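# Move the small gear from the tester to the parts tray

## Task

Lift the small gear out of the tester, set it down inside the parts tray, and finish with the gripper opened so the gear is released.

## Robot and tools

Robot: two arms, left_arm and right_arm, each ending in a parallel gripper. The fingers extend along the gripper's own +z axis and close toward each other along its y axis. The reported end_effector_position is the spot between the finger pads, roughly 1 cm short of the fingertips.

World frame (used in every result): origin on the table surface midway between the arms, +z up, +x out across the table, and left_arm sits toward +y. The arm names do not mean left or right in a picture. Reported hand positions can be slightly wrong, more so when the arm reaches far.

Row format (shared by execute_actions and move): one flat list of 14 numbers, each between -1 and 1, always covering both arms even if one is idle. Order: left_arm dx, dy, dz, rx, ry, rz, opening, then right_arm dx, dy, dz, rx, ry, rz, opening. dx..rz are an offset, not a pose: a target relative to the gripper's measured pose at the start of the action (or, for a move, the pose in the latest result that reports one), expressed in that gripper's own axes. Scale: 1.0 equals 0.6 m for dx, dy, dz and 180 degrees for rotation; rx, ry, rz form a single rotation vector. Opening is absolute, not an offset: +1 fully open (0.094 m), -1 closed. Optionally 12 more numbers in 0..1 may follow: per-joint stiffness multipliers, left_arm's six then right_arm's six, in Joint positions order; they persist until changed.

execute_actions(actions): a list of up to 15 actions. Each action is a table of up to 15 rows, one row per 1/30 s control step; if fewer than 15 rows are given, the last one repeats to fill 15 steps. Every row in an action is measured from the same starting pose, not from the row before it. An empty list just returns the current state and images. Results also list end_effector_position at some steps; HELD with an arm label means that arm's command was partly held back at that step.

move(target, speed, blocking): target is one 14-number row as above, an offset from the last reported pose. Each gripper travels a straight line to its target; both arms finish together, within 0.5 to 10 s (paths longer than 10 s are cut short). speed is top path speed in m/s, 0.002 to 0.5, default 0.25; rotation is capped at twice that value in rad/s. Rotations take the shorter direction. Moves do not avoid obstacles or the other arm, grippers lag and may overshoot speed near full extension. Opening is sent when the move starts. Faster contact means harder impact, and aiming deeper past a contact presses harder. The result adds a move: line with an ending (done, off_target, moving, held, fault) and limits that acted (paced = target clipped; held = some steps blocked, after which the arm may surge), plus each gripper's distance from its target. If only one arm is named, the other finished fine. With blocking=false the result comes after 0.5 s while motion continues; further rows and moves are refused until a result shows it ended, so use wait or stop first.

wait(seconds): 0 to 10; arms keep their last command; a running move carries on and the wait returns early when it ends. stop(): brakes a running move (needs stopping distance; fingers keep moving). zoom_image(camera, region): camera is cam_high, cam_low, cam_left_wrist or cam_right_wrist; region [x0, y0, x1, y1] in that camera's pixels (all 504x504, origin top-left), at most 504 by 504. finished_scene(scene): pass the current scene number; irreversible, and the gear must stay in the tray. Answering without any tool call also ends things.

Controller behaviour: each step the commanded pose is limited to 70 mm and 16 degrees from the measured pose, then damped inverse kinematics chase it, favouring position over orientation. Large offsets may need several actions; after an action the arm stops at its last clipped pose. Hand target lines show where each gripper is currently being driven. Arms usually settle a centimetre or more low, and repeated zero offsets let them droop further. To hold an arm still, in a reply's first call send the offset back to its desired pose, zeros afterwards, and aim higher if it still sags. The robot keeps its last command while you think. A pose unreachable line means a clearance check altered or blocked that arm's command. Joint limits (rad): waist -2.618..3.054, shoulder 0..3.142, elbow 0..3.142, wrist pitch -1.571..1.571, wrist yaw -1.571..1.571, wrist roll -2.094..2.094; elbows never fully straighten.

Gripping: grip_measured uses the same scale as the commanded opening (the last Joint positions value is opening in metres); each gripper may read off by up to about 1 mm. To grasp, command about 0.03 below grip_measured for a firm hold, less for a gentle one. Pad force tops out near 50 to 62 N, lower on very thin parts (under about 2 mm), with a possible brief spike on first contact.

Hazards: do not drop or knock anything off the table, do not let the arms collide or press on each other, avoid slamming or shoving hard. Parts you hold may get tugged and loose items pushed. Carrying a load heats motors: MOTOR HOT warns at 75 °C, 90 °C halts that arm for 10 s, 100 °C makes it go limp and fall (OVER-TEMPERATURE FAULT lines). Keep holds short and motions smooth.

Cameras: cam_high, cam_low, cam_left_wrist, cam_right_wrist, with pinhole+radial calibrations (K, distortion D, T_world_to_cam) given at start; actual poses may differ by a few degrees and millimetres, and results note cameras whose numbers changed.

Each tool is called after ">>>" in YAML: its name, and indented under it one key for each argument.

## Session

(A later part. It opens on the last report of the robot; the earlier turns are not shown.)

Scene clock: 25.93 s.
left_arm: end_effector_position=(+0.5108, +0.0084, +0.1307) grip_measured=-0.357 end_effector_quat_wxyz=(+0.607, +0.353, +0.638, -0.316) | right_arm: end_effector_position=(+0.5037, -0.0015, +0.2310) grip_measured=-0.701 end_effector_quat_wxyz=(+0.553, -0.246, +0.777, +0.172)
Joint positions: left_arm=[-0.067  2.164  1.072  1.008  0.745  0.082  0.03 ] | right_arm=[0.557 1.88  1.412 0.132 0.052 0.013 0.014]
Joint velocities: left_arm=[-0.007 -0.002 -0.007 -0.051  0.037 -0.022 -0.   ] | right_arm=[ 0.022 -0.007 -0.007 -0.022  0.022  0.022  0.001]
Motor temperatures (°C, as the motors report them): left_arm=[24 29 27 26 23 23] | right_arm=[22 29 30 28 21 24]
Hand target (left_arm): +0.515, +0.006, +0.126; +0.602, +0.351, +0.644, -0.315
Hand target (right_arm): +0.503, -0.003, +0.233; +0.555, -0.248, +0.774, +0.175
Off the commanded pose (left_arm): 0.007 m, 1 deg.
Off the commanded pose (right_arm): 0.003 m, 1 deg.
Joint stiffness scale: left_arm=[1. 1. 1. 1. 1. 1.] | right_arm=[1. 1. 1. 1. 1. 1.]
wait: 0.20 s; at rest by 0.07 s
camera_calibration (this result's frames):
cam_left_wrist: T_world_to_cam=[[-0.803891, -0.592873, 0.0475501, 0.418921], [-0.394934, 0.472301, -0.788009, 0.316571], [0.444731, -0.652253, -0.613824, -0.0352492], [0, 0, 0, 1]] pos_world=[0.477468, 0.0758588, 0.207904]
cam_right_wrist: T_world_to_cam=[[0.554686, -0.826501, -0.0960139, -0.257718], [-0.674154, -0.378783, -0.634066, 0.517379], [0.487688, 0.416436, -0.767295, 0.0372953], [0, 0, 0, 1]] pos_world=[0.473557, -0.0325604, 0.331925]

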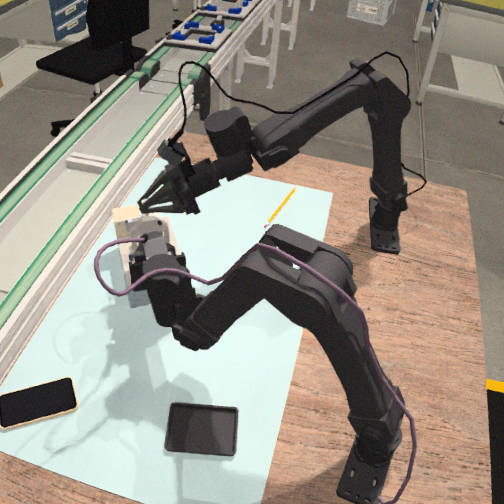

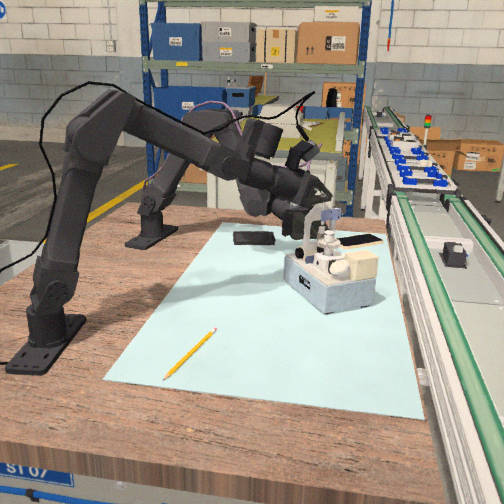

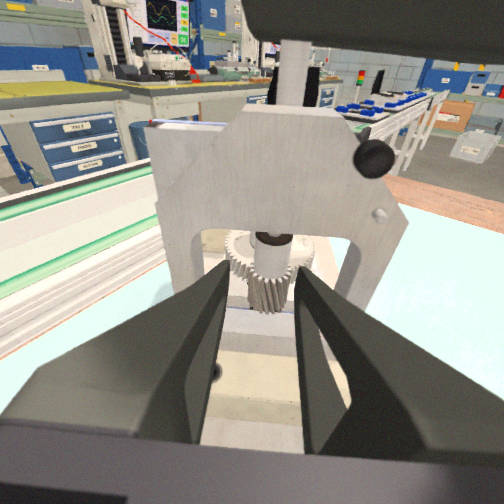

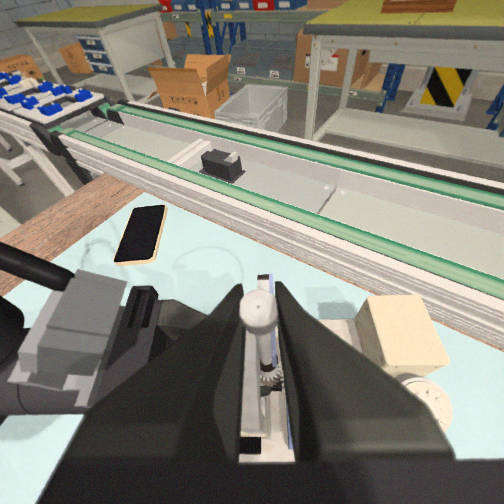

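>>> execute_actions:
  actions: []

Scene clock: 26.83 s.
left_arm: end_effector_position=(+0.5109, +0.0085, +0.1307) grip_measured=-0.357 end_effector_quat_wxyz=(+0.608, +0.353, +0.638, -0.316) | right_arm: end_effector_position=(+0.5037, -0.0015, +0.2310) grip_measured=-0.701 end_effector_quat_wxyz=(+0.553, -0.246, +0.777, +0.172)
Joint positions: left_arm=[-0.067  2.164  1.072  1.008  0.743  0.082  0.03 ] | right_arm=[0.557 1.88  1.412 0.132 0.052 0.013 0.014]
Joint velocities: left_arm=[-0.002 -0.012 -0.017  0.022  0.022 -0.037 -0.001] | right_arm=[-0.022 -0.007 -0.002 -0.051 -0.007 -0.066 -0.001]
Motor temperatures (°C, as the motors report them): left_arm=[24 29 27 26 23 23] | right_arm=[22 30 30 28 21 24]
Hand target (left_arm): +0.515, +0.006, +0.126; +0.602, +0.351, +0.644, -0.315
Hand target (right_arm): +0.503, -0.003, +0.233; +0.555, -0.248, +0.774, +0.175
Off the commanded pose (left_arm): 0.007 m, 1 deg.
Off the commanded pose (right_arm): 0.003 m, 1 deg.
Joint stiffness scale: left_arm=[1. 1. 1. 1. 1. 1.] | right_arm=[1. 1. 1. 1. 1. 1.]
camera_calibration (this result's frames):
cam_left_wrist: T_world_to_cam=[[-0.803216, -0.593793, 0.0474762, 0.418797], [-0.395455, 0.471924, -0.787974, 0.31684], [0.445489, -0.651688, -0.613875, -0.035643], [0, 0, 0, 1]] pos_world=[0.477559, 0.0759267, 0.207898]
cam_right_wrist: T_world_to_cam=[[0.554686, -0.826501, -0.0960139, -0.257718], [-0.674154, -0.378783, -0.634066, 0.517379], [0.487688, 0.416436, -0.767295, 0.0372953], [0, 0, 0, 1]] pos_world=[0.473557, -0.0325604, 0.331925]

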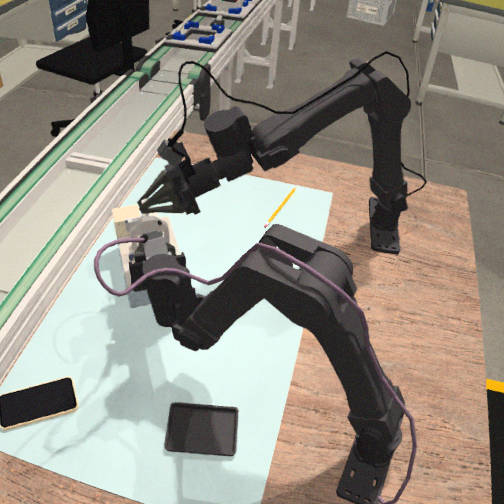

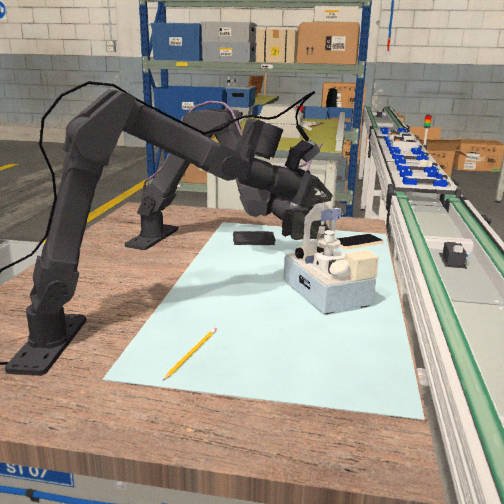

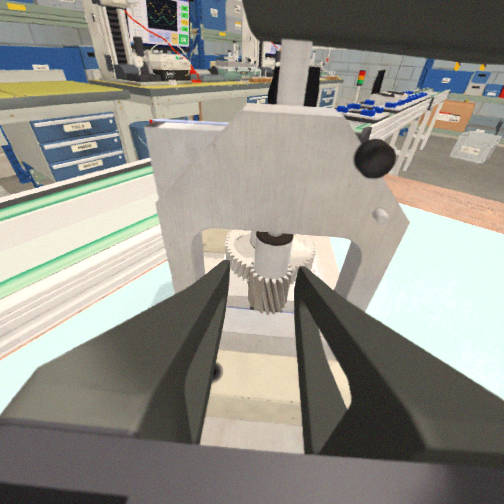

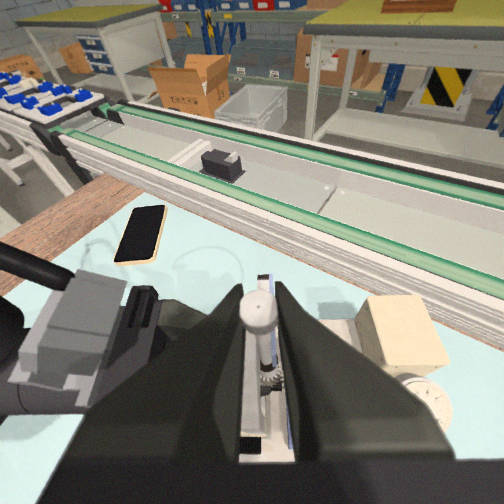

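>>> zoom_image:
  camera: "cam_left_wrist"
  region: [190, 200, 350, 340]

Region (190, 200, 350, 340) of cam_left_wrist's 504x504 image, scaled by 3.150, with more detail than that image has; it fills the top 441 rows of this view, and the rest is white.

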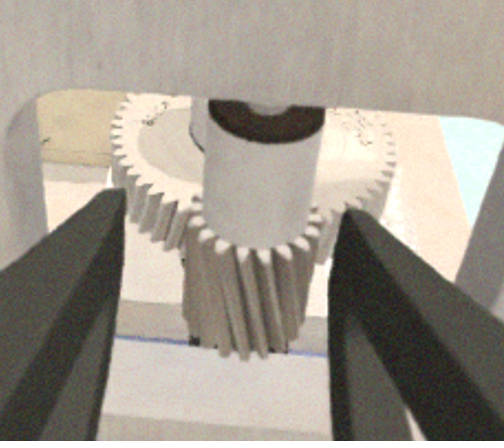

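>>> execute_actions:
  actions:
    - [[0.0078,0.0030,0.0076,-0.001,0.0046,-0.003,-0.36,-0.004,0,-0.002,0,-0.001,0,-0.74],[0.0078,0.0022,0.0079,-0.001,0.0046,-0.003,-0.36,-0.005,0,-0.002,0,-0.001,0,-0.74],[0.0078,0.0010,0.0083,-0.001,0.0046,-0.003,-0.36,-0.007,0,-0.003,0,-0.002,0,-0.74],[0.0078,-0.0005,0.0088,-0.001,0.0046,-0.003,-0.36,-0.009,0,-0.003,0,-0.002,0,-0.74],[0.0078,-0.0022,0.0094,-0.001,0.0046,-0.003,-0.36,-0.011,0,-0.004,0,-0.003,0,-0.74],[0.0078,-0.0040,0.0100,-0.001,0.0046,-0.003,-0.37,-0.013,0,-0.005,0,-0.004,0,-0.74],[0.0078,-0.0057,0.0106,-0.001,0.0046,-0.003,-0.38,-0.015,0,-0.005,0,-0.004,0,-0.74],[0.0078,-0.0072,0.0111,-0.001,0.0046,-0.003,-0.39,-0.017,0,-0.006,0,-0.005,0,-0.74],[0.0078,-0.0084,0.0115,-0.001,0.0046,-0.003,-0.40,-0.019,0,-0.007,0,-0.006,0,-0.74],[0.0078,-0.0092,0.0118,-0.001,0.0046,-0.003,-0.41,-0.020,0,-0.007,0,-0.006,0,-0.74],[0.0078,-0.0096,0.0120,-0.001,0.0046,-0.003,-0.42,-0.021,0,-0.007,0,-0.007,0,-0.74],[0.0078,-0.0096,0.0120,-0.001,0.0046,-0.003,-0.43,-0.022,0,-0.008,0,-0.007,0,-0.74],[0.0078,-0.0096,0.0120,-0.001,0.0046,-0.003,-0.44,-0.023,0,-0.008,0,-0.008,0,-0.74],[0.0078,-0.0096,0.0120,-0.001,0.0046,-0.003,-0.45,-0.024,0,-0.008,0,-0.008,0,-0.74],[0.0078,-0.0096,0.0120,-0.001,0.0046,-0.003,-0.46,-0.024,0,-0.008,0,-0.008,0,-0.74]]

Scene clock: 28.83 s.
left_arm: end_effector_position=(+0.5092, +0.0021, +0.1305) grip_measured=-0.452 end_effector_quat_wxyz=(+0.607, +0.353, +0.638, -0.316) | right_arm: end_effector_position=(+0.5038, -0.0016, +0.2310) grip_measured=-0.701 end_effector_quat_wxyz=(+0.553, -0.246, +0.777, +0.172)
Joint positions: left_arm=[-0.083  2.164  1.072  1.007  0.729  0.082  0.026] | right_arm=[0.557 1.88  1.412 0.132 0.053 0.013 0.014]
Joint velocities: left_arm=[-0.012  0.007  0.007  0.007 -0.007 -0.037 -0.011] | right_arm=[ 0.002  0.002  0.007  0.007 -0.007 -0.081  0.   ]
Motor temperatures (°C, as the motors report them): left_arm=[24 30 27 27 23 23] | right_arm=[22 30 30 28 21 24]
Hand target (left_arm): +0.510, -0.000, +0.125; +0.602, +0.351, +0.644, -0.315
Hand target (right_arm): +0.504, -0.002, +0.246; +0.563, -0.244, +0.770, +0.175
Off the commanded pose (left_arm): 0.006 m, 1 deg.
Off the commanded pose (right_arm): 0.015 m, 1 deg.
Joint stiffness scale: left_arm=[1. 1. 1. 1. 1. 1.] | right_arm=[1. 1. 1. 1. 1. 1.]
Step readings (end_effector_position):
0: left_arm (+0.5109, +0.0085, +0.1306) | right_arm (+0.5037, -0.0015, +0.2310)
1: left_arm (+0.5109, +0.0085, +0.1306) | right_arm (+0.5038, -0.0016, +0.2310)
2: left_arm (+0.5109, +0.0085, +0.1306) | right_arm (+0.5038, -0.0016, +0.2310)
4: left_arm (+0.5111, +0.0086, +0.1306) | right_arm (+0.5038, -0.0016, +0.2310)
8: left_arm (+0.5114, +0.0079, +0.1306) | right_arm (+0.5038, -0.0016, +0.2310)
15: end_effector_position above
camera_calibration (this result's frames):
cam_left_wrist: T_world_to_cam=[[-0.803923, -0.592893, 0.0467489, 0.414068], [-0.394938, 0.473429, -0.78733, 0.318629], [0.44467, -0.651416, -0.614757, -0.0386294], [0, 0, 0, 1]] pos_world=[0.475895, 0.0694856, 0.207762]
cam_right_wrist: T_world_to_cam=[[0.554106, -0.826919, -0.0957637, -0.257619], [-0.674328, -0.378424, -0.634096, 0.517487], [0.488107, 0.415932, -0.767302, 0.037095], [0, 0, 0, 1]] pos_world=[0.473598, -0.0326298, 0.331929]

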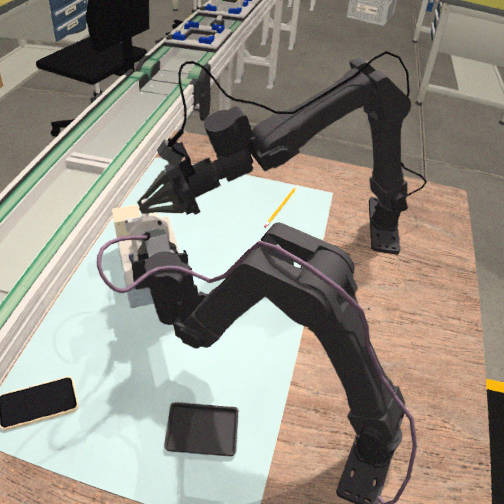

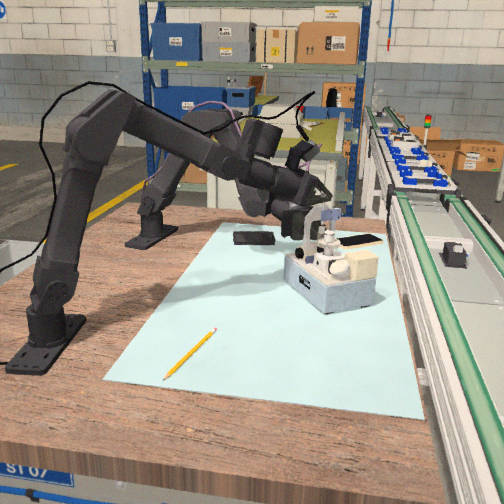

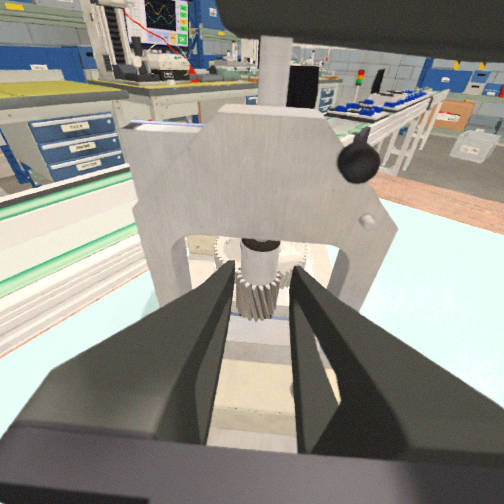

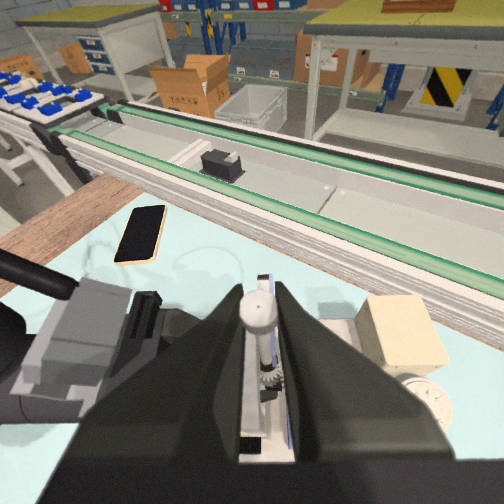

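>>> zoom_image:
  camera: "cam_left_wrist"
  region: [190, 200, 350, 340]

>>> zoom_image:
  camera: "cam_right_wrist"
  region: [210, 330, 330, 450]

Region (190, 200, 350, 340) of cam_left_wrist's 504x504 image, scaled by 3.150, with more detail than that image has; it fills the top 441 rows of this view, and the rest is white.

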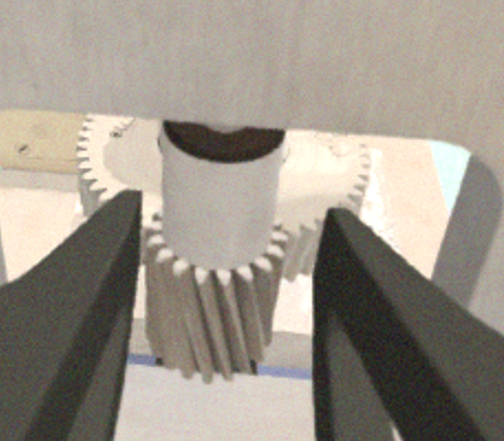

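Region (210, 330, 330, 450) of cam_right_wrist's 504x504 image, scaled by 4.200, with more detail than that image has.

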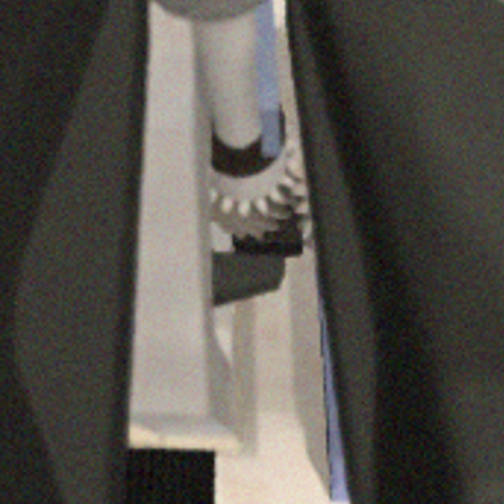

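>>> execute_actions:
  actions:
    - [[0.0082,-0.0010,0.0043,-0.001,0.0046,-0.003,-0.46,-0.024,0,-0.008,0,-0.008,0,-0.74],[0.0082,0.0000,0.0035,-0.001,0.0046,-0.003,-0.46,-0.025,0,-0.0085,0,-0.008,0,-0.74],[0.0082,0.0015,0.0023,-0.001,0.0046,-0.003,-0.47,-0.025,0,-0.0087,0,-0.008,0,-0.74],[0.0082,0.0030,0.0010,-0.001,0.0046,-0.003,-0.48,-0.026,0,-0.009,0,-0.009,0,-0.74],[0.0082,0.0045,-0.0003,-0.001,0.0046,-0.003,-0.49,-0.026,0,-0.009,0,-0.009,0,-0.74],[0.0082,0.0055,-0.0012,-0.001,0.0046,-0.003,-0.50,-0.027,0,-0.0095,0,-0.009,0,-0.74],[0.0082,0.0060,-0.0017,-0.001,0.0046,-0.003,-0.515,-0.027,0,-0.0095,0,-0.009,0,-0.74],[0.0082,0.0060,-0.0017,-0.001,0.0046,-0.003,-0.53,-0.028,0,-0.010,0,-0.010,0,-0.74],[0.0082,0.0060,-0.0017,-0.001,0.0046,-0.003,-0.55,-0.028,0,-0.010,0,-0.010,0,-0.74],[0.0082,0.0060,-0.0017,-0.001,0.0046,-0.003,-0.57,-0.029,0,-0.010,0,-0.010,0,-0.74],[0.0082,0.0060,-0.0017,-0.001,0.0046,-0.003,-0.59,-0.029,0,-0.010,0,-0.010,0,-0.74],[0.0082,0.0060,-0.0017,-0.001,0.0046,-0.003,-0.61,-0.030,0,-0.0105,0,-0.010,0,-0.74],[0.0082,0.0060,-0.0017,-0.001,0.0046,-0.003,-0.63,-0.030,0,-0.0105,0,-0.010,0,-0.74],[0.0082,0.0060,-0.0017,-0.001,0.0046,-0.003,-0.645,-0.031,0,-0.011,0,-0.011,0,-0.74],[0.0082,0.0060,-0.0017,-0.001,0.0046,-0.003,-0.66,-0.031,0,-0.011,0,-0.011,0,-0.74]]

Scene clock: 31.47 s.
left_arm: end_effector_position=(+0.5104, +0.0037, +0.1304) grip_measured=-0.628 end_effector_quat_wxyz=(+0.608, +0.351, +0.639, -0.314) | right_arm: end_effector_position=(+0.5038, -0.0016, +0.2310) grip_measured=-0.701 end_effector_quat_wxyz=(+0.553, -0.246, +0.777, +0.172)
Joint positions: left_arm=[-0.081  2.164  1.072  1.007  0.724  0.081  0.017] | right_arm=[0.557 1.88  1.412 0.132 0.053 0.013 0.014]
Joint velocities: left_arm=[ 0.007 -0.002 -0.002 -0.007  0.066 -0.022 -0.   ] | right_arm=[-0.007  0.002  0.002  0.066 -0.022 -0.051  0.   ]
Motor temperatures (°C, as the motors report them): left_arm=[24 30 27 27 23 23] | right_arm=[22 31 30 28 21 24]
Hand target (left_arm): +0.511, +0.005, +0.126; +0.602, +0.351, +0.644, -0.315
Hand target (right_arm): +0.503, -0.002, +0.251; +0.566, -0.243, +0.768, +0.176
Off the commanded pose (left_arm): 0.005 m, 1 deg.
Off the commanded pose (right_arm): 0.020 m, 2 deg.
Joint stiffness scale: left_arm=[1. 1. 1. 1. 1. 1.] | right_arm=[1. 1. 1. 1. 1. 1.]
Step readings (end_effector_position):
0: left_arm (+0.5096, +0.0024, +0.1304) | right_arm (+0.5038, -0.0016, +0.2310)
1: left_arm (+0.5096, +0.0024, +0.1304) | right_arm (+0.5038, -0.0016, +0.2310)
2: left_arm (+0.5096, +0.0024, +0.1304) | right_arm (+0.5038, -0.0016, +0.2310)
4: left_arm (+0.5096, +0.0024, +0.1304) | right_arm (+0.5038, -0.0016, +0.2310)
8: left_arm (+0.5096, +0.0024, +0.1304) | right_arm (+0.5038, -0.0016, +0.2310)
15: end_effector_position above
camera_calibration (this result's frames):
cam_left_wrist: T_world_to_cam=[[-0.799759, -0.598432, 0.0475871, 0.413791], [-0.398876, 0.470478, -0.787114, 0.320332], [0.448645, -0.648483, -0.614969, -0.0401968], [0, 0, 0, 1]] pos_world=[0.47674, 0.0708497, 0.207727]
cam_right_wrist: T_world_to_cam=[[0.554106, -0.826919, -0.0957637, -0.257619], [-0.674328, -0.378424, -0.634096, 0.517487], [0.488107, 0.415932, -0.767302, 0.037095], [0, 0, 0, 1]] pos_world=[0.473598, -0.0326298, 0.331929]

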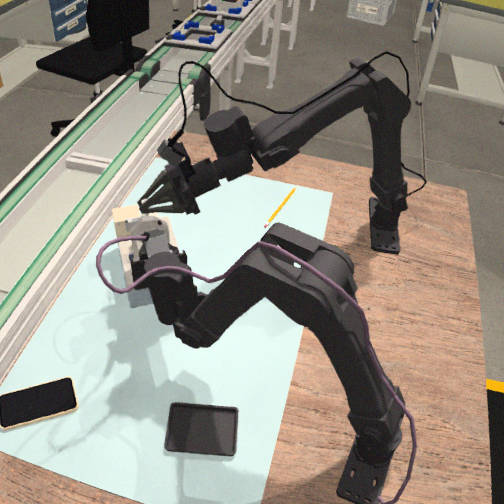

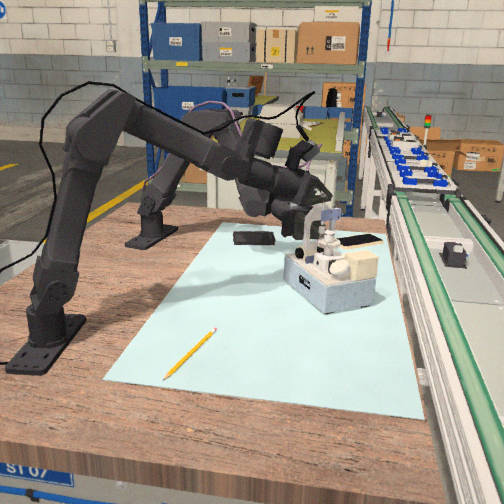

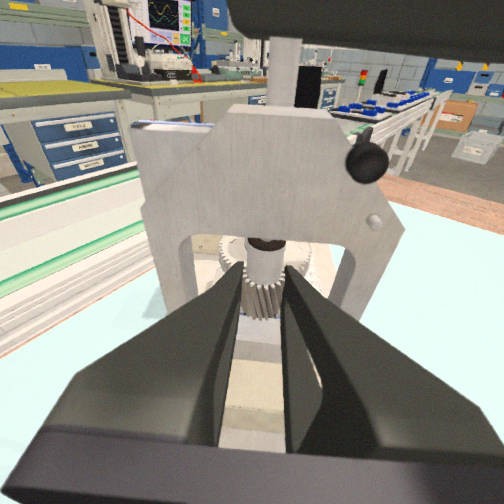

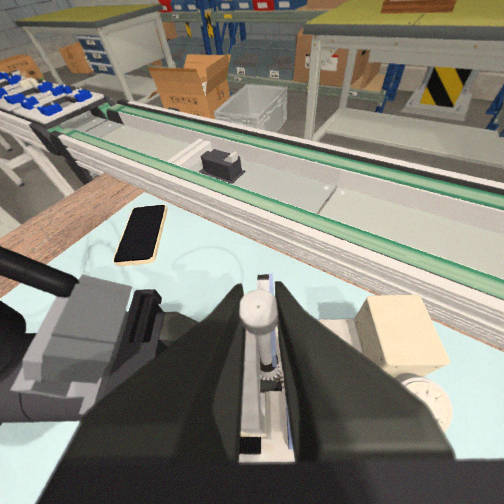

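>>> execute_actions:
  actions:
    - [[0.0078,0.0029,-0.0006,0.0008,0.0041,-0.0027,-0.66,-0.033,0,-0.0115,0,-0.012,0,-0.74],[0.0072,0.0028,-0.0006,0.0008,0.0039,-0.0026,-0.66,-0.036,0,-0.0126,0,-0.013,0,-0.74],[0.0063,0.0026,-0.0005,0.0007,0.0037,-0.0024,-0.66,-0.040,0,-0.014,0,-0.014,0,-0.74],[0.0052,0.0024,-0.0005,0.0007,0.0034,-0.0022,-0.66,-0.044,0,-0.0154,0,-0.015,0,-0.74],[0.0039,0.0021,-0.0004,0.0006,0.0030,-0.0020,-0.66,-0.048,0,-0.0168,0,-0.017,0,-0.74],[0.0025,0.0018,-0.0004,0.0005,0.0026,-0.0017,-0.66,-0.052,0,-0.0182,0,-0.018,0,-0.74],[0.0011,0.0015,-0.0003,0.0004,0.0022,-0.0014,-0.66,-0.056,0,-0.0196,0,-0.019,0,-0.74],[-0.0003,0.0012,-0.0002,0.0003,0.0018,-0.0012,-0.66,-0.060,0,-0.021,0,-0.021,0,-0.74],[-0.0017,0.0010,-0.0002,0.0003,0.0014,-0.0009,-0.66,-0.064,0,-0.0224,0,-0.022,0,-0.74],[-0.0030,0.0007,-0.0001,0.0002,0.0010,-0.0007,-0.66,-0.068,0,-0.0238,0,-0.023,0,-0.74],[-0.0042,0.0005,-0.0001,0.0001,0.0007,-0.0005,-0.66,-0.071,0,-0.0248,0,-0.024,0,-0.74],[-0.0052,0.0003,0,0.0001,0.0004,-0.0003,-0.66,-0.074,0,-0.0259,0,-0.025,0,-0.74],[-0.0060,0.0001,0,0,0.0002,-0.0001,-0.66,-0.076,0,-0.0266,0,-0.026,0,-0.74],[-0.0065,0,0,0,0,0,-0.66,-0.078,0,-0.0273,0,-0.027,0,-0.74],[-0.0067,0,0,0,0,0,-0.66,-0.079,0,-0.0276,0,-0.027,0,-0.74]]

Scene clock: 33.47 s.
left_arm: end_effector_position=(+0.5105, +0.0037, +0.1304) grip_measured=-0.628 end_effector_quat_wxyz=(+0.608, +0.350, +0.640, -0.315) | right_arm: end_effector_position=(+0.5037, -0.0017, +0.2324) grip_measured=-0.701 end_effector_quat_wxyz=(+0.548, -0.247, +0.780, +0.170)
Joint positions: left_arm=[-0.081  2.164  1.072  1.007  0.724  0.078  0.017] | right_arm=[0.557 1.88  1.428 0.104 0.053 0.013 0.014]
Joint velocities: left_arm=[ 0.002 -0.022  0.007  0.037 -0.11  -0.037 -0.   ] | right_arm=[-0.007 -0.002  0.037 -0.095  0.051  0.022 -0.001]
Motor temperatures (°C, as the motors report them): left_arm=[24 31 27 27 23 23] | right_arm=[22 32 30 29 21 24]
Hand target (left_arm): +0.510, +0.003, +0.134; +0.608, +0.351, +0.639, -0.314
Hand target (right_arm): +0.502, -0.003, +0.280; +0.585, -0.239, +0.753, +0.182
Off the commanded pose (left_arm): 0.004 m, 0 deg.
Off the commanded pose (right_arm): 0.049 m, 6 deg.
Joint stiffness scale: left_arm=[1. 1. 1. 1. 1. 1.] | right_arm=[1. 1. 1. 1. 1. 1.]
Step readings (end_effector_position):
0: left_arm (+0.5104, +0.0037, +0.1304) | right_arm (+0.5038, -0.0016, +0.2310)
1: left_arm (+0.5105, +0.0037, +0.1304) | right_arm (+0.5038, -0.0016, +0.2310)
2: left_arm (+0.5105, +0.0037, +0.1304) | right_arm (+0.5038, -0.0016, +0.2310)
4: left_arm (+0.5105, +0.0037, +0.1304) | right_arm (+0.5038, -0.0016, +0.2310)
8: left_arm (+0.5105, +0.0037, +0.1304) | right_arm (+0.5038, -0.0016, +0.2317)
15: end_effector_position above
camera_calibration (this result's frames):
cam_left_wrist: T_world_to_cam=[[-0.799262, -0.598817, 0.0509798, 0.413164], [-0.401388, 0.468758, -0.786863, 0.321589], [0.44729, -0.649372, -0.615018, -0.0394978], [0, 0, 0, 1]] pos_world=[0.476975, 0.0710131, 0.207692]
cam_right_wrist: T_world_to_cam=[[0.553247, -0.827592, -0.0949207, -0.257261], [-0.680004, -0.382864, -0.625308, 0.519064], [0.481158, 0.410496, -0.774584, 0.0434421], [0, 0, 0, 1]] pos_world=[0.474392, -0.0320087, 0.333805]

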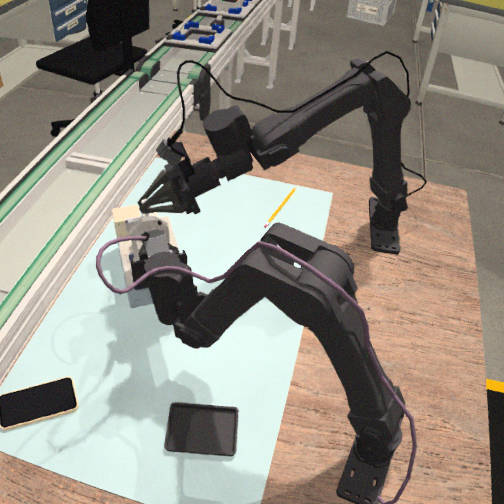

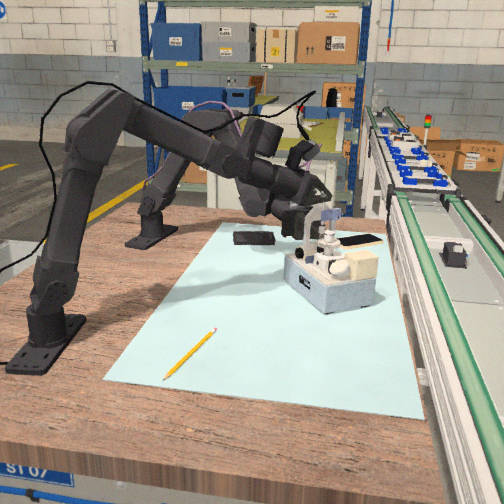

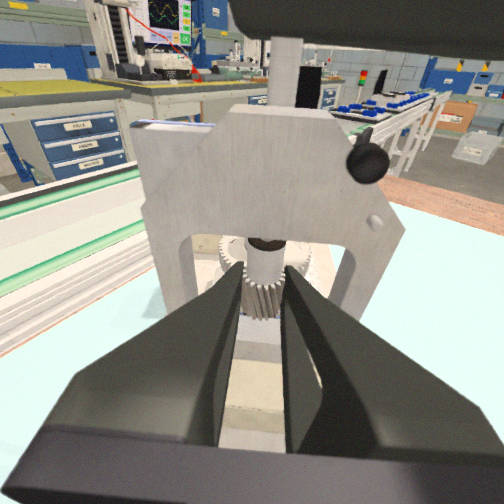

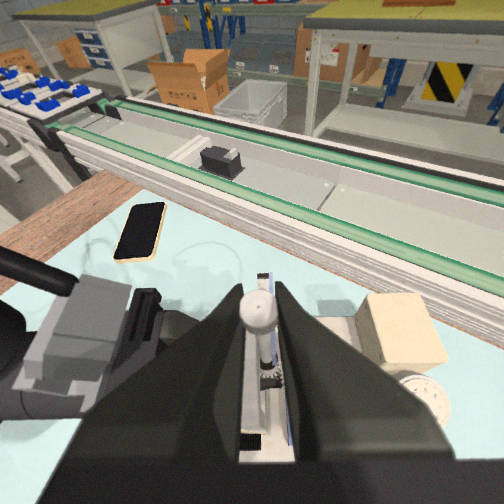

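>>> execute_actions:
  actions: []

Scene clock: 33.67 s.
left_arm: end_effector_position=(+0.5105, +0.0037, +0.1304) grip_measured=-0.628 end_effector_quat_wxyz=(+0.608, +0.350, +0.640, -0.315) | right_arm: end_effector_position=(+0.5036, -0.0018, +0.2324) grip_measured=-0.701 end_effector_quat_wxyz=(+0.548, -0.248, +0.781, +0.170)
Joint positions: left_arm=[-0.081  2.164  1.072  1.007  0.724  0.078  0.017] | right_arm=[0.557 1.88  1.43  0.1   0.053 0.013 0.014]
Joint velocities: left_arm=[-0.002  0.007 -0.012 -0.007 -0.037  0.037 -0.   ] | right_arm=[ 0.022 -0.007  0.002 -0.081 -0.007 -0.022  0.001]
Motor temperatures (°C, as the motors report them): left_arm=[24 31 27 27 23 23] | right_arm=[22 32 30 29 21 24]
Hand target (left_arm): +0.510, +0.003, +0.134; +0.608, +0.351, +0.639, -0.314
Hand target (right_arm): +0.502, -0.003, +0.280; +0.585, -0.239, +0.753, +0.182
Off the commanded pose (left_arm): 0.004 m, 0 deg.
Off the commanded pose (right_arm): 0.049 m, 6 deg.
Joint stiffness scale: left_arm=[1. 1. 1. 1. 1. 1.] | right_arm=[1. 1. 1. 1. 1. 1.]
camera_calibration (this result's frames):
cam_left_wrist: T_world_to_cam=[[-0.799262, -0.598817, 0.0509798, 0.413164], [-0.401388, 0.468758, -0.786863, 0.321589], [0.44729, -0.649372, -0.615018, -0.0394978], [0, 0, 0, 1]] pos_world=[0.476975, 0.0710131, 0.207692]
cam_right_wrist: T_world_to_cam=[[0.553104, -0.827703, -0.094779, -0.257224], [-0.680942, -0.383598, -0.623835, 0.519161], [0.479993, 0.409585, -0.775788, 0.0443655], [0, 0, 0, 1]] pos_world=[0.474495, -0.0319275, 0.33391]

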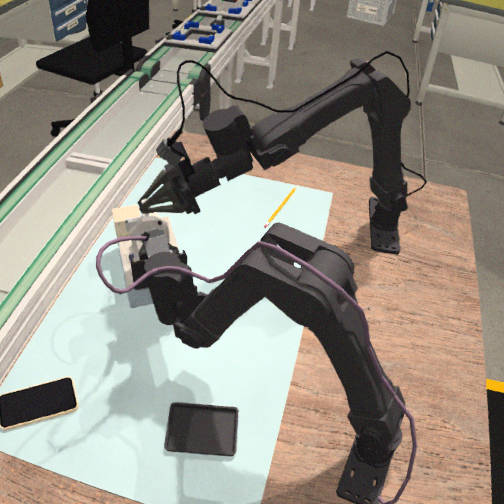

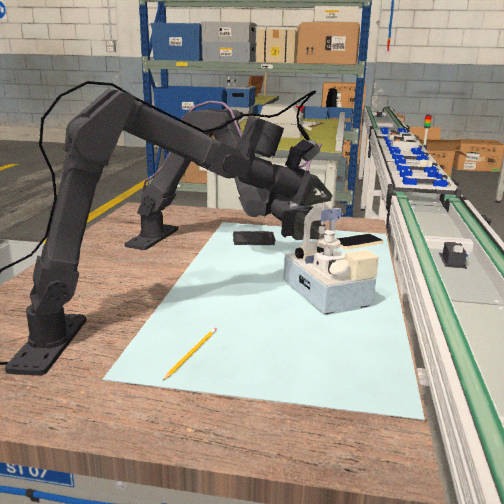

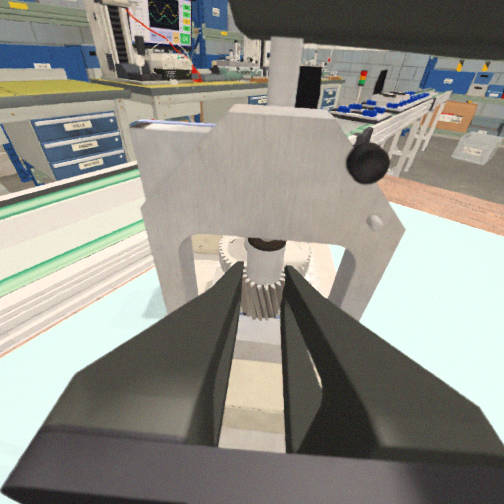

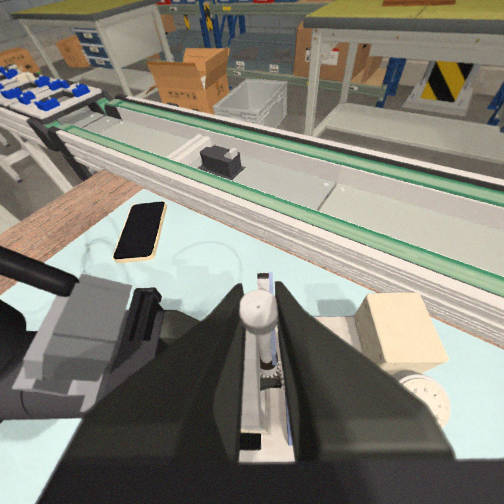

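>>> zoom_image:
  camera: "cam_left_wrist"
  region: [120, 20, 420, 260]

>>> zoom_image:
  camera: "cam_low"
  region: [270, 160, 400, 320]

Region (120, 20, 420, 260) of cam_left_wrist's 504x504 image, scaled by 1.680, with more detail than that image has; it fills the top 403 rows of this view, and the rest is white.

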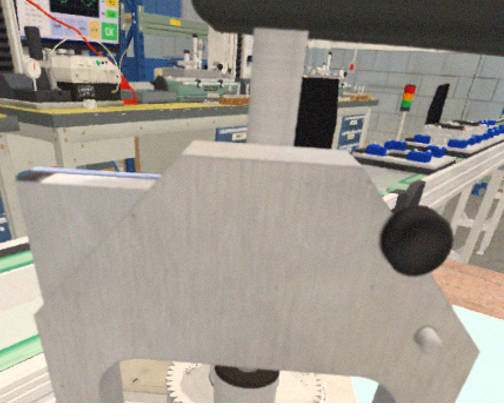

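Region (270, 160, 400, 320) of cam_low's 504x504 image, scaled by 3.150, with more detail than that image has; it fills the left 410 columns of this view, and the rest is white.

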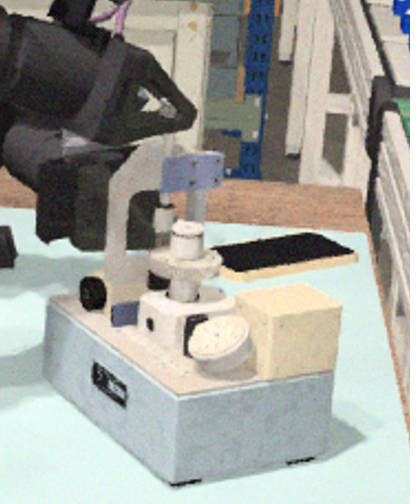

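>>> execute_actions:
  actions:
    - [[-0.0070,0,0,0,0,0,-0.66,-0.078,0,-0.0284,0,-0.033,0,-0.74],[-0.0076,0,0,0,0,0,-0.66,-0.080,0,-0.0292,0,-0.034,0,-0.74],[-0.0084,0,0,0,0,0,-0.66,-0.083,0,-0.0303,0,-0.035,0,-0.74],[-0.0094,0,0,0,0,0,-0.66,-0.086,0,-0.0314,0,-0.036,0,-0.74],[-0.0105,0,0,0,0,0,-0.66,-0.089,0,-0.0325,0,-0.037,0,-0.74],[-0.0117,0,0,0,0,0,-0.66,-0.092,0,-0.0336,0,-0.038,0,-0.74],[-0.0129,0,0,0,0,0,-0.66,-0.095,0,-0.0347,0,-0.039,0,-0.74],[-0.0141,0,0,0,0,0,-0.66,-0.098,0,-0.0358,0,-0.040,0,-0.74],[-0.0153,0,0,0,0,0,-0.66,-0.101,0,-0.0369,0,-0.041,0,-0.74],[-0.0164,0,0,0,0,0,-0.66,-0.104,0,-0.038,0,-0.042,0,-0.74],[-0.0174,0,0,0,0,0,-0.66,-0.107,0,-0.039,0,-0.043,0,-0.74],[-0.0183,0,0,0,0,0,-0.66,-0.109,0,-0.0398,0,-0.044,0,-0.74],[-0.0191,0,0,0,0,0,-0.66,-0.111,0,-0.0405,0,-0.045,0,-0.74],[-0.0197,0,0,0,0,0,-0.66,-0.112,0,-0.0409,0,-0.046,0,-0.74],[-0.0200,0,0,0,0,0,-0.66,-0.113,0,-0.0412,0,-0.046,0,-0.74]]

Scene clock: 37.77 s.
left_arm: end_effector_position=(+0.5102, +0.0039, +0.1319) grip_measured=-0.628 end_effector_quat_wxyz=(+0.605, +0.348, +0.643, -0.316) | right_arm: end_effector_position=(+0.5035, -0.0018, +0.2354) grip_measured=-0.701 end_effector_quat_wxyz=(+0.547, -0.248, +0.781, +0.170)
Joint positions: left_arm=[-0.081  2.155  1.072  0.991  0.723  0.077  0.017] | right_arm=[0.557 1.877 1.439 0.087 0.053 0.013 0.014]
Joint velocities: left_arm=[ 0.007 -0.056 -0.012 -0.037 -0.051 -0.037 -0.001] | right_arm=[ 0.017 -0.007  0.012  0.007 -0.007 -0.022 -0.   ]
Motor temperatures (°C, as the motors report them): left_arm=[24 32 27 27 23 23] | right_arm=[22 34 31 29 21 24]
Hand target (left_arm): +0.510, +0.003, +0.143; +0.608, +0.350, +0.640, -0.315
Hand target (right_arm): +0.500, -0.004, +0.303; +0.603, -0.234, +0.740, +0.187
Off the commanded pose (left_arm): 0.011 m, 0 deg.
Off the commanded pose (right_arm): 0.069 m, 8 deg.
Joint stiffness scale: left_arm=[1. 1. 1. 1. 1. 1.] | right_arm=[1. 1. 1. 1. 1. 1.]
Step readings (end_effector_position):
0: left_arm (+0.5105, +0.0037, +0.1304) | right_arm (+0.5036, -0.0018, +0.2324)
1: left_arm (+0.5105, +0.0037, +0.1304) | right_arm (+0.5036, -0.0018, +0.2324)
2: left_arm (+0.5105, +0.0037, +0.1304) | right_arm (+0.5036, -0.0018, +0.2324)
4: left_arm (+0.5105, +0.0037, +0.1304) | right_arm (+0.5036, -0.0018, +0.2324)
8: left_arm (+0.5105, +0.0037, +0.1304) | right_arm (+0.5035, -0.0018, +0.2327)
15: end_effector_position above
camera_calibration (this result's frames):
cam_left_wrist: T_world_to_cam=[[-0.798334, -0.599551, 0.0565838, 0.411748], [-0.408019, 0.469395, -0.783064, 0.325451], [0.442927, -0.648234, -0.619362, -0.0355232], [0, 0, 0, 1]] pos_world=[0.477237, 0.0710714, 0.209549]
cam_right_wrist: T_world_to_cam=[[0.553019, -0.82777, -0.0946938, -0.256932], [-0.681504, -0.384038, -0.62295, 0.520969], [0.479294, 0.409038, -0.776509, 0.0472771], [0, 0, 0, 1]] pos_world=[0.474471, -0.0319464, 0.336919]

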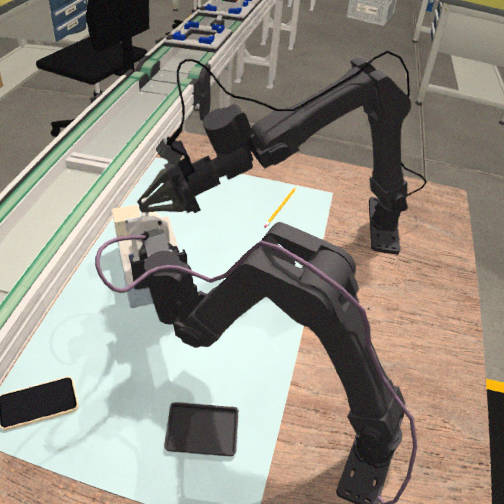

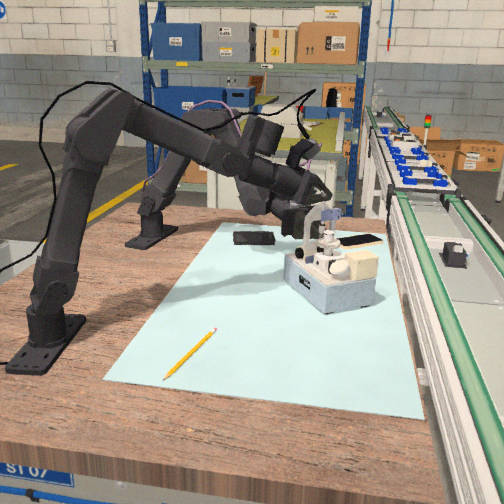

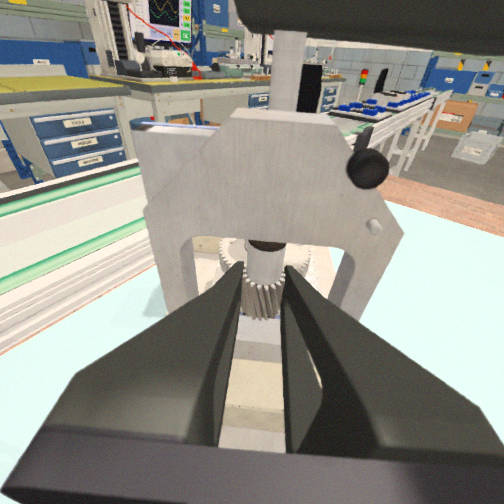

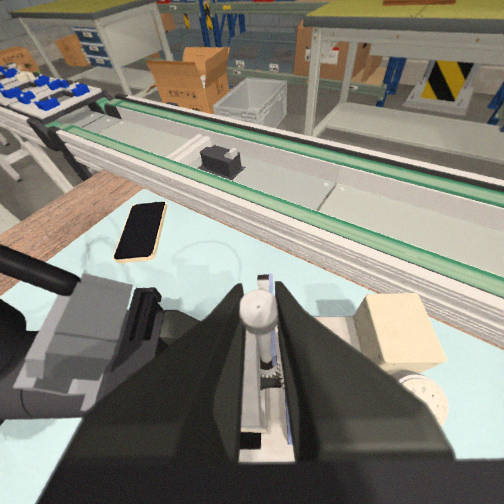

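>>> execute_actions:
  actions: []

Scene clock: 37.80 s.
left_arm: end_effector_position=(+0.5101, +0.0039, +0.1319) grip_measured=-0.628 end_effector_quat_wxyz=(+0.604, +0.348, +0.643, -0.316) | right_arm: end_effector_position=(+0.5036, -0.0018, +0.2356) grip_measured=-0.701 end_effector_quat_wxyz=(+0.547, -0.248, +0.781, +0.170)
Joint positions: left_arm=[-0.081  2.154  1.072  0.988  0.723  0.077  0.017] | right_arm=[0.557 1.877 1.44  0.086 0.053 0.013 0.014]
Joint velocities: left_arm=[ 0.007 -0.022  0.002 -0.095 -0.051 -0.022  0.   ] | right_arm=[ 0.007 -0.007  0.002 -0.125 -0.051 -0.037  0.   ]
Motor temperatures (°C, as the motors report them): left_arm=[24 32 27 27 23 23] | right_arm=[22 34 31 29 21 24]
Hand target (left_arm): +0.510, +0.003, +0.142; +0.608, +0.350, +0.640, -0.315
Hand target (right_arm): +0.501, -0.004, +0.303; +0.603, -0.234, +0.739, +0.187
Off the commanded pose (left_arm): 0.011 m, 1 deg.
Off the commanded pose (right_arm): 0.069 m, 8 deg.
Joint stiffness scale: left_arm=[1. 1. 1. 1. 1. 1.] | right_arm=[1. 1. 1. 1. 1. 1.]
camera_calibration (this result's frames):
cam_left_wrist: T_world_to_cam=[[-0.79825, -0.599573, 0.057534, 0.411551], [-0.409175, 0.469694, -0.782281, 0.325854], [0.442011, -0.647997, -0.620263, -0.0349503], [0, 0, 0, 1]] pos_world=[0.4773, 0.0710551, 0.209553]
cam_right_wrist: T_world_to_cam=[[0.553047, -0.827748, -0.0947222, -0.256908], [-0.681317, -0.383891, -0.623245, 0.521172], [0.479527, 0.40922, -0.776269, 0.0472747], [0, 0, 0, 1]] pos_world=[0.474496, -0.031927, 0.337181]

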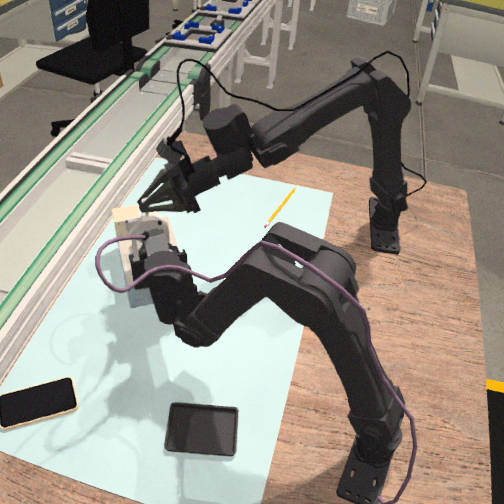

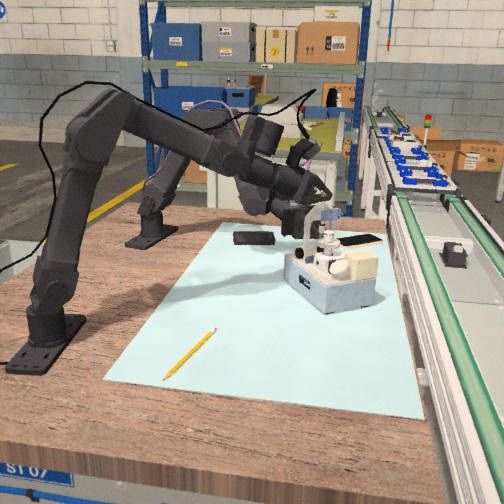

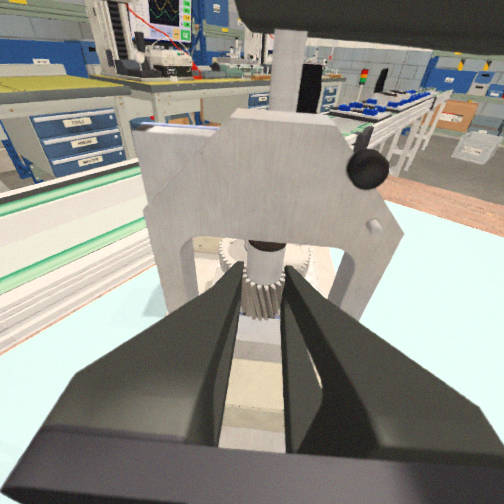

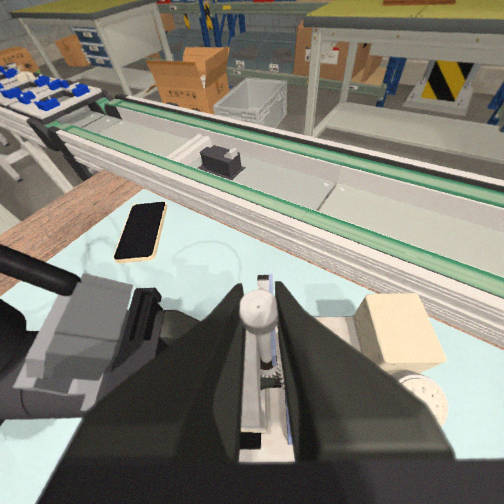

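>>> execute_actions:
  actions:
    - [[-0.0178,0,0,0,-0.0022,0.0028,-0.66,-0.110,0,-0.040,0,-0.046,0,-0.74],[-0.0183,0,0,0,-0.0023,0.0030,-0.66,-0.114,0,-0.0416,0,-0.0455,0,-0.74],[-0.0190,0,0,0,-0.0025,0.0032,-0.66,-0.118,0,-0.043,0,-0.045,0,-0.74],[-0.0198,0,0,0,-0.0027,0.0034,-0.66,-0.122,0,-0.0445,0,-0.0445,0,-0.74],[-0.0207,0,0,0,-0.0029,0.0037,-0.66,-0.126,0,-0.046,0,-0.044,0,-0.74],[-0.0217,0,0,0,-0.0031,0.0039,-0.66,-0.130,0,-0.0474,0,-0.0435,0,-0.74],[-0.0227,0,0,0,-0.0033,0.0042,-0.66,-0.134,0,-0.049,0,-0.043,0,-0.74],[-0.0237,0,0,0,-0.0035,0.0045,-0.66,-0.138,0,-0.0503,0,-0.0425,0,-0.74],[-0.0247,0,0,0,-0.0037,0.0047,-0.66,-0.140,0,-0.051,0,-0.042,0,-0.74],[-0.0256,0,0,0,-0.0039,0.0050,-0.66,-0.140,0,-0.051,0,-0.0415,0,-0.74],[-0.0263,0,0,0,-0.0040,0.0052,-0.66,-0.140,0,-0.051,0,-0.041,0,-0.74],[-0.0269,0,0,0,-0.0042,0.0053,-0.66,-0.140,0,-0.051,0,-0.041,0,-0.74],[-0.0273,0,0,0,-0.0043,0.0055,-0.66,-0.140,0,-0.051,0,-0.041,0,-0.74],[-0.0275,0,0,0,-0.0043,0.0055,-0.66,-0.140,0,-0.051,0,-0.041,0,-0.74],[-0.0275,0,0,0,-0.0043,0.0055,-0.66,-0.140,0,-0.051,0,-0.041,0,-0.74]]

Scene clock: 41.70 s.
left_arm: end_effector_position=(+0.5098, +0.0042, +0.1335) grip_measured=-0.628 end_effector_quat_wxyz=(+0.602, +0.347, +0.646, -0.316) | right_arm: end_effector_position=(+0.5033, -0.0020, +0.2466) grip_measured=-0.701 end_effector_quat_wxyz=(+0.533, -0.251, +0.791, +0.164)
Joint positions: left_arm=[-0.081  2.143  1.072  0.97   0.722  0.077  0.017] | right_arm=[ 0.557  1.877  1.52  -0.031  0.053  0.013  0.014]
Joint velocities: left_arm=[-0.007 -0.012 -0.012 -0.037 -0.022 -0.051  0.   ] | right_arm=[-0.017 -0.007  0.002 -0.051 -0.081  0.007 -0.001]
Motor temperatures (°C, as the motors report them): left_arm=[24 34 27 27 23 23] | right_arm=[22 37 32 30 21 24]
Hand target (left_arm): +0.510, +0.003, +0.148; +0.612, +0.352, +0.636, -0.313
Hand target (right_arm): +0.499, -0.005, +0.323; +0.597, -0.236, +0.745, +0.185
Off the commanded pose (left_arm): 0.015 m, 2 deg.
Off the commanded pose (right_arm): 0.078 m, 10 deg.
Joint stiffness scale: left_arm=[1. 1. 1. 1. 1. 1.] | right_arm=[1. 1. 1. 1. 1. 1.]
Step readings (end_effector_position):
0: left_arm (+0.5102, +0.0040, +0.1318) | right_arm (+0.5035, -0.0018, +0.2356)
1: left_arm (+0.5102, +0.0040, +0.1318) | right_arm (+0.5035, -0.0018, +0.2356)
2: left_arm (+0.5102, +0.0040, +0.1318) | right_arm (+0.5036, -0.0018, +0.2359)
4: left_arm (+0.5102, +0.0040, +0.1318) | right_arm (+0.5036, -0.0018, +0.2374)
8: left_arm (+0.5101, +0.0040, +0.1321) | right_arm (+0.5035, -0.0018, +0.2420)
15: end_effector_position above
camera_calibration (this result's frames):
cam_left_wrist: T_world_to_cam=[[-0.797126, -0.600602, 0.0621927, 0.410154], [-0.415452, 0.470799, -0.778298, 0.329576], [0.438167, -0.646239, -0.624808, -0.0310632], [0, 0, 0, 1]] pos_world=[0.477479, 0.0711012, 0.211591]
cam_right_wrist: T_world_to_cam=[[0.550245, -0.82994, -0.0918136, -0.255205], [-0.699595, -0.398191, -0.593305, 0.529542], [0.455849, 0.390695, -0.799724, 0.0736155], [0, 0, 0, 1]] pos_world=[0.477333, -0.0297078, 0.349621]

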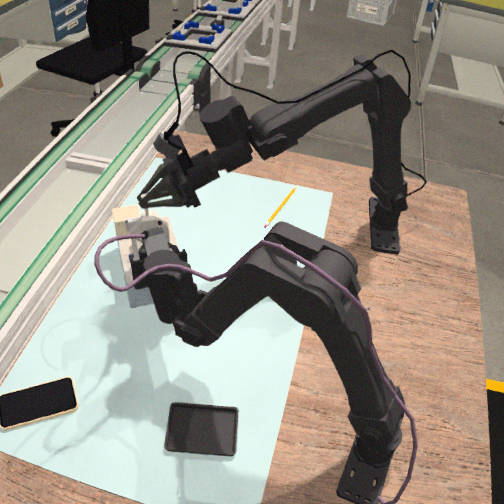

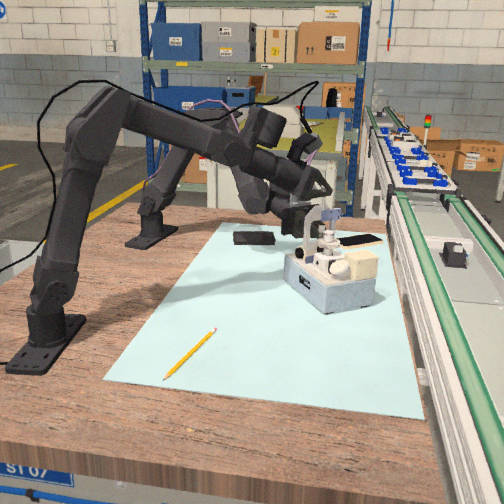

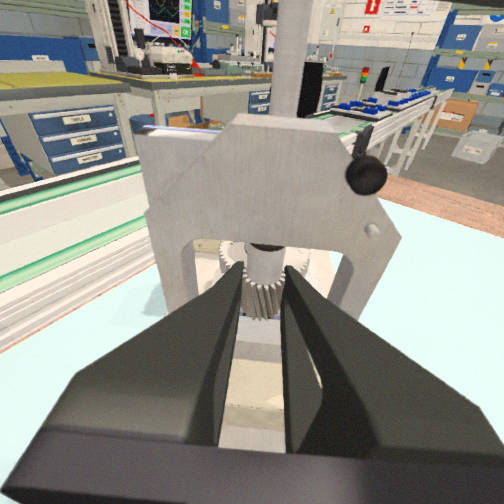

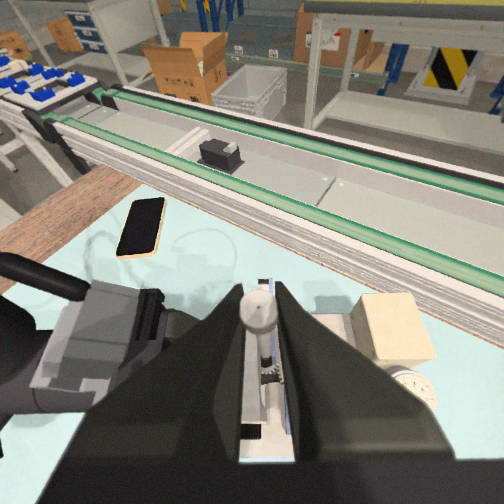

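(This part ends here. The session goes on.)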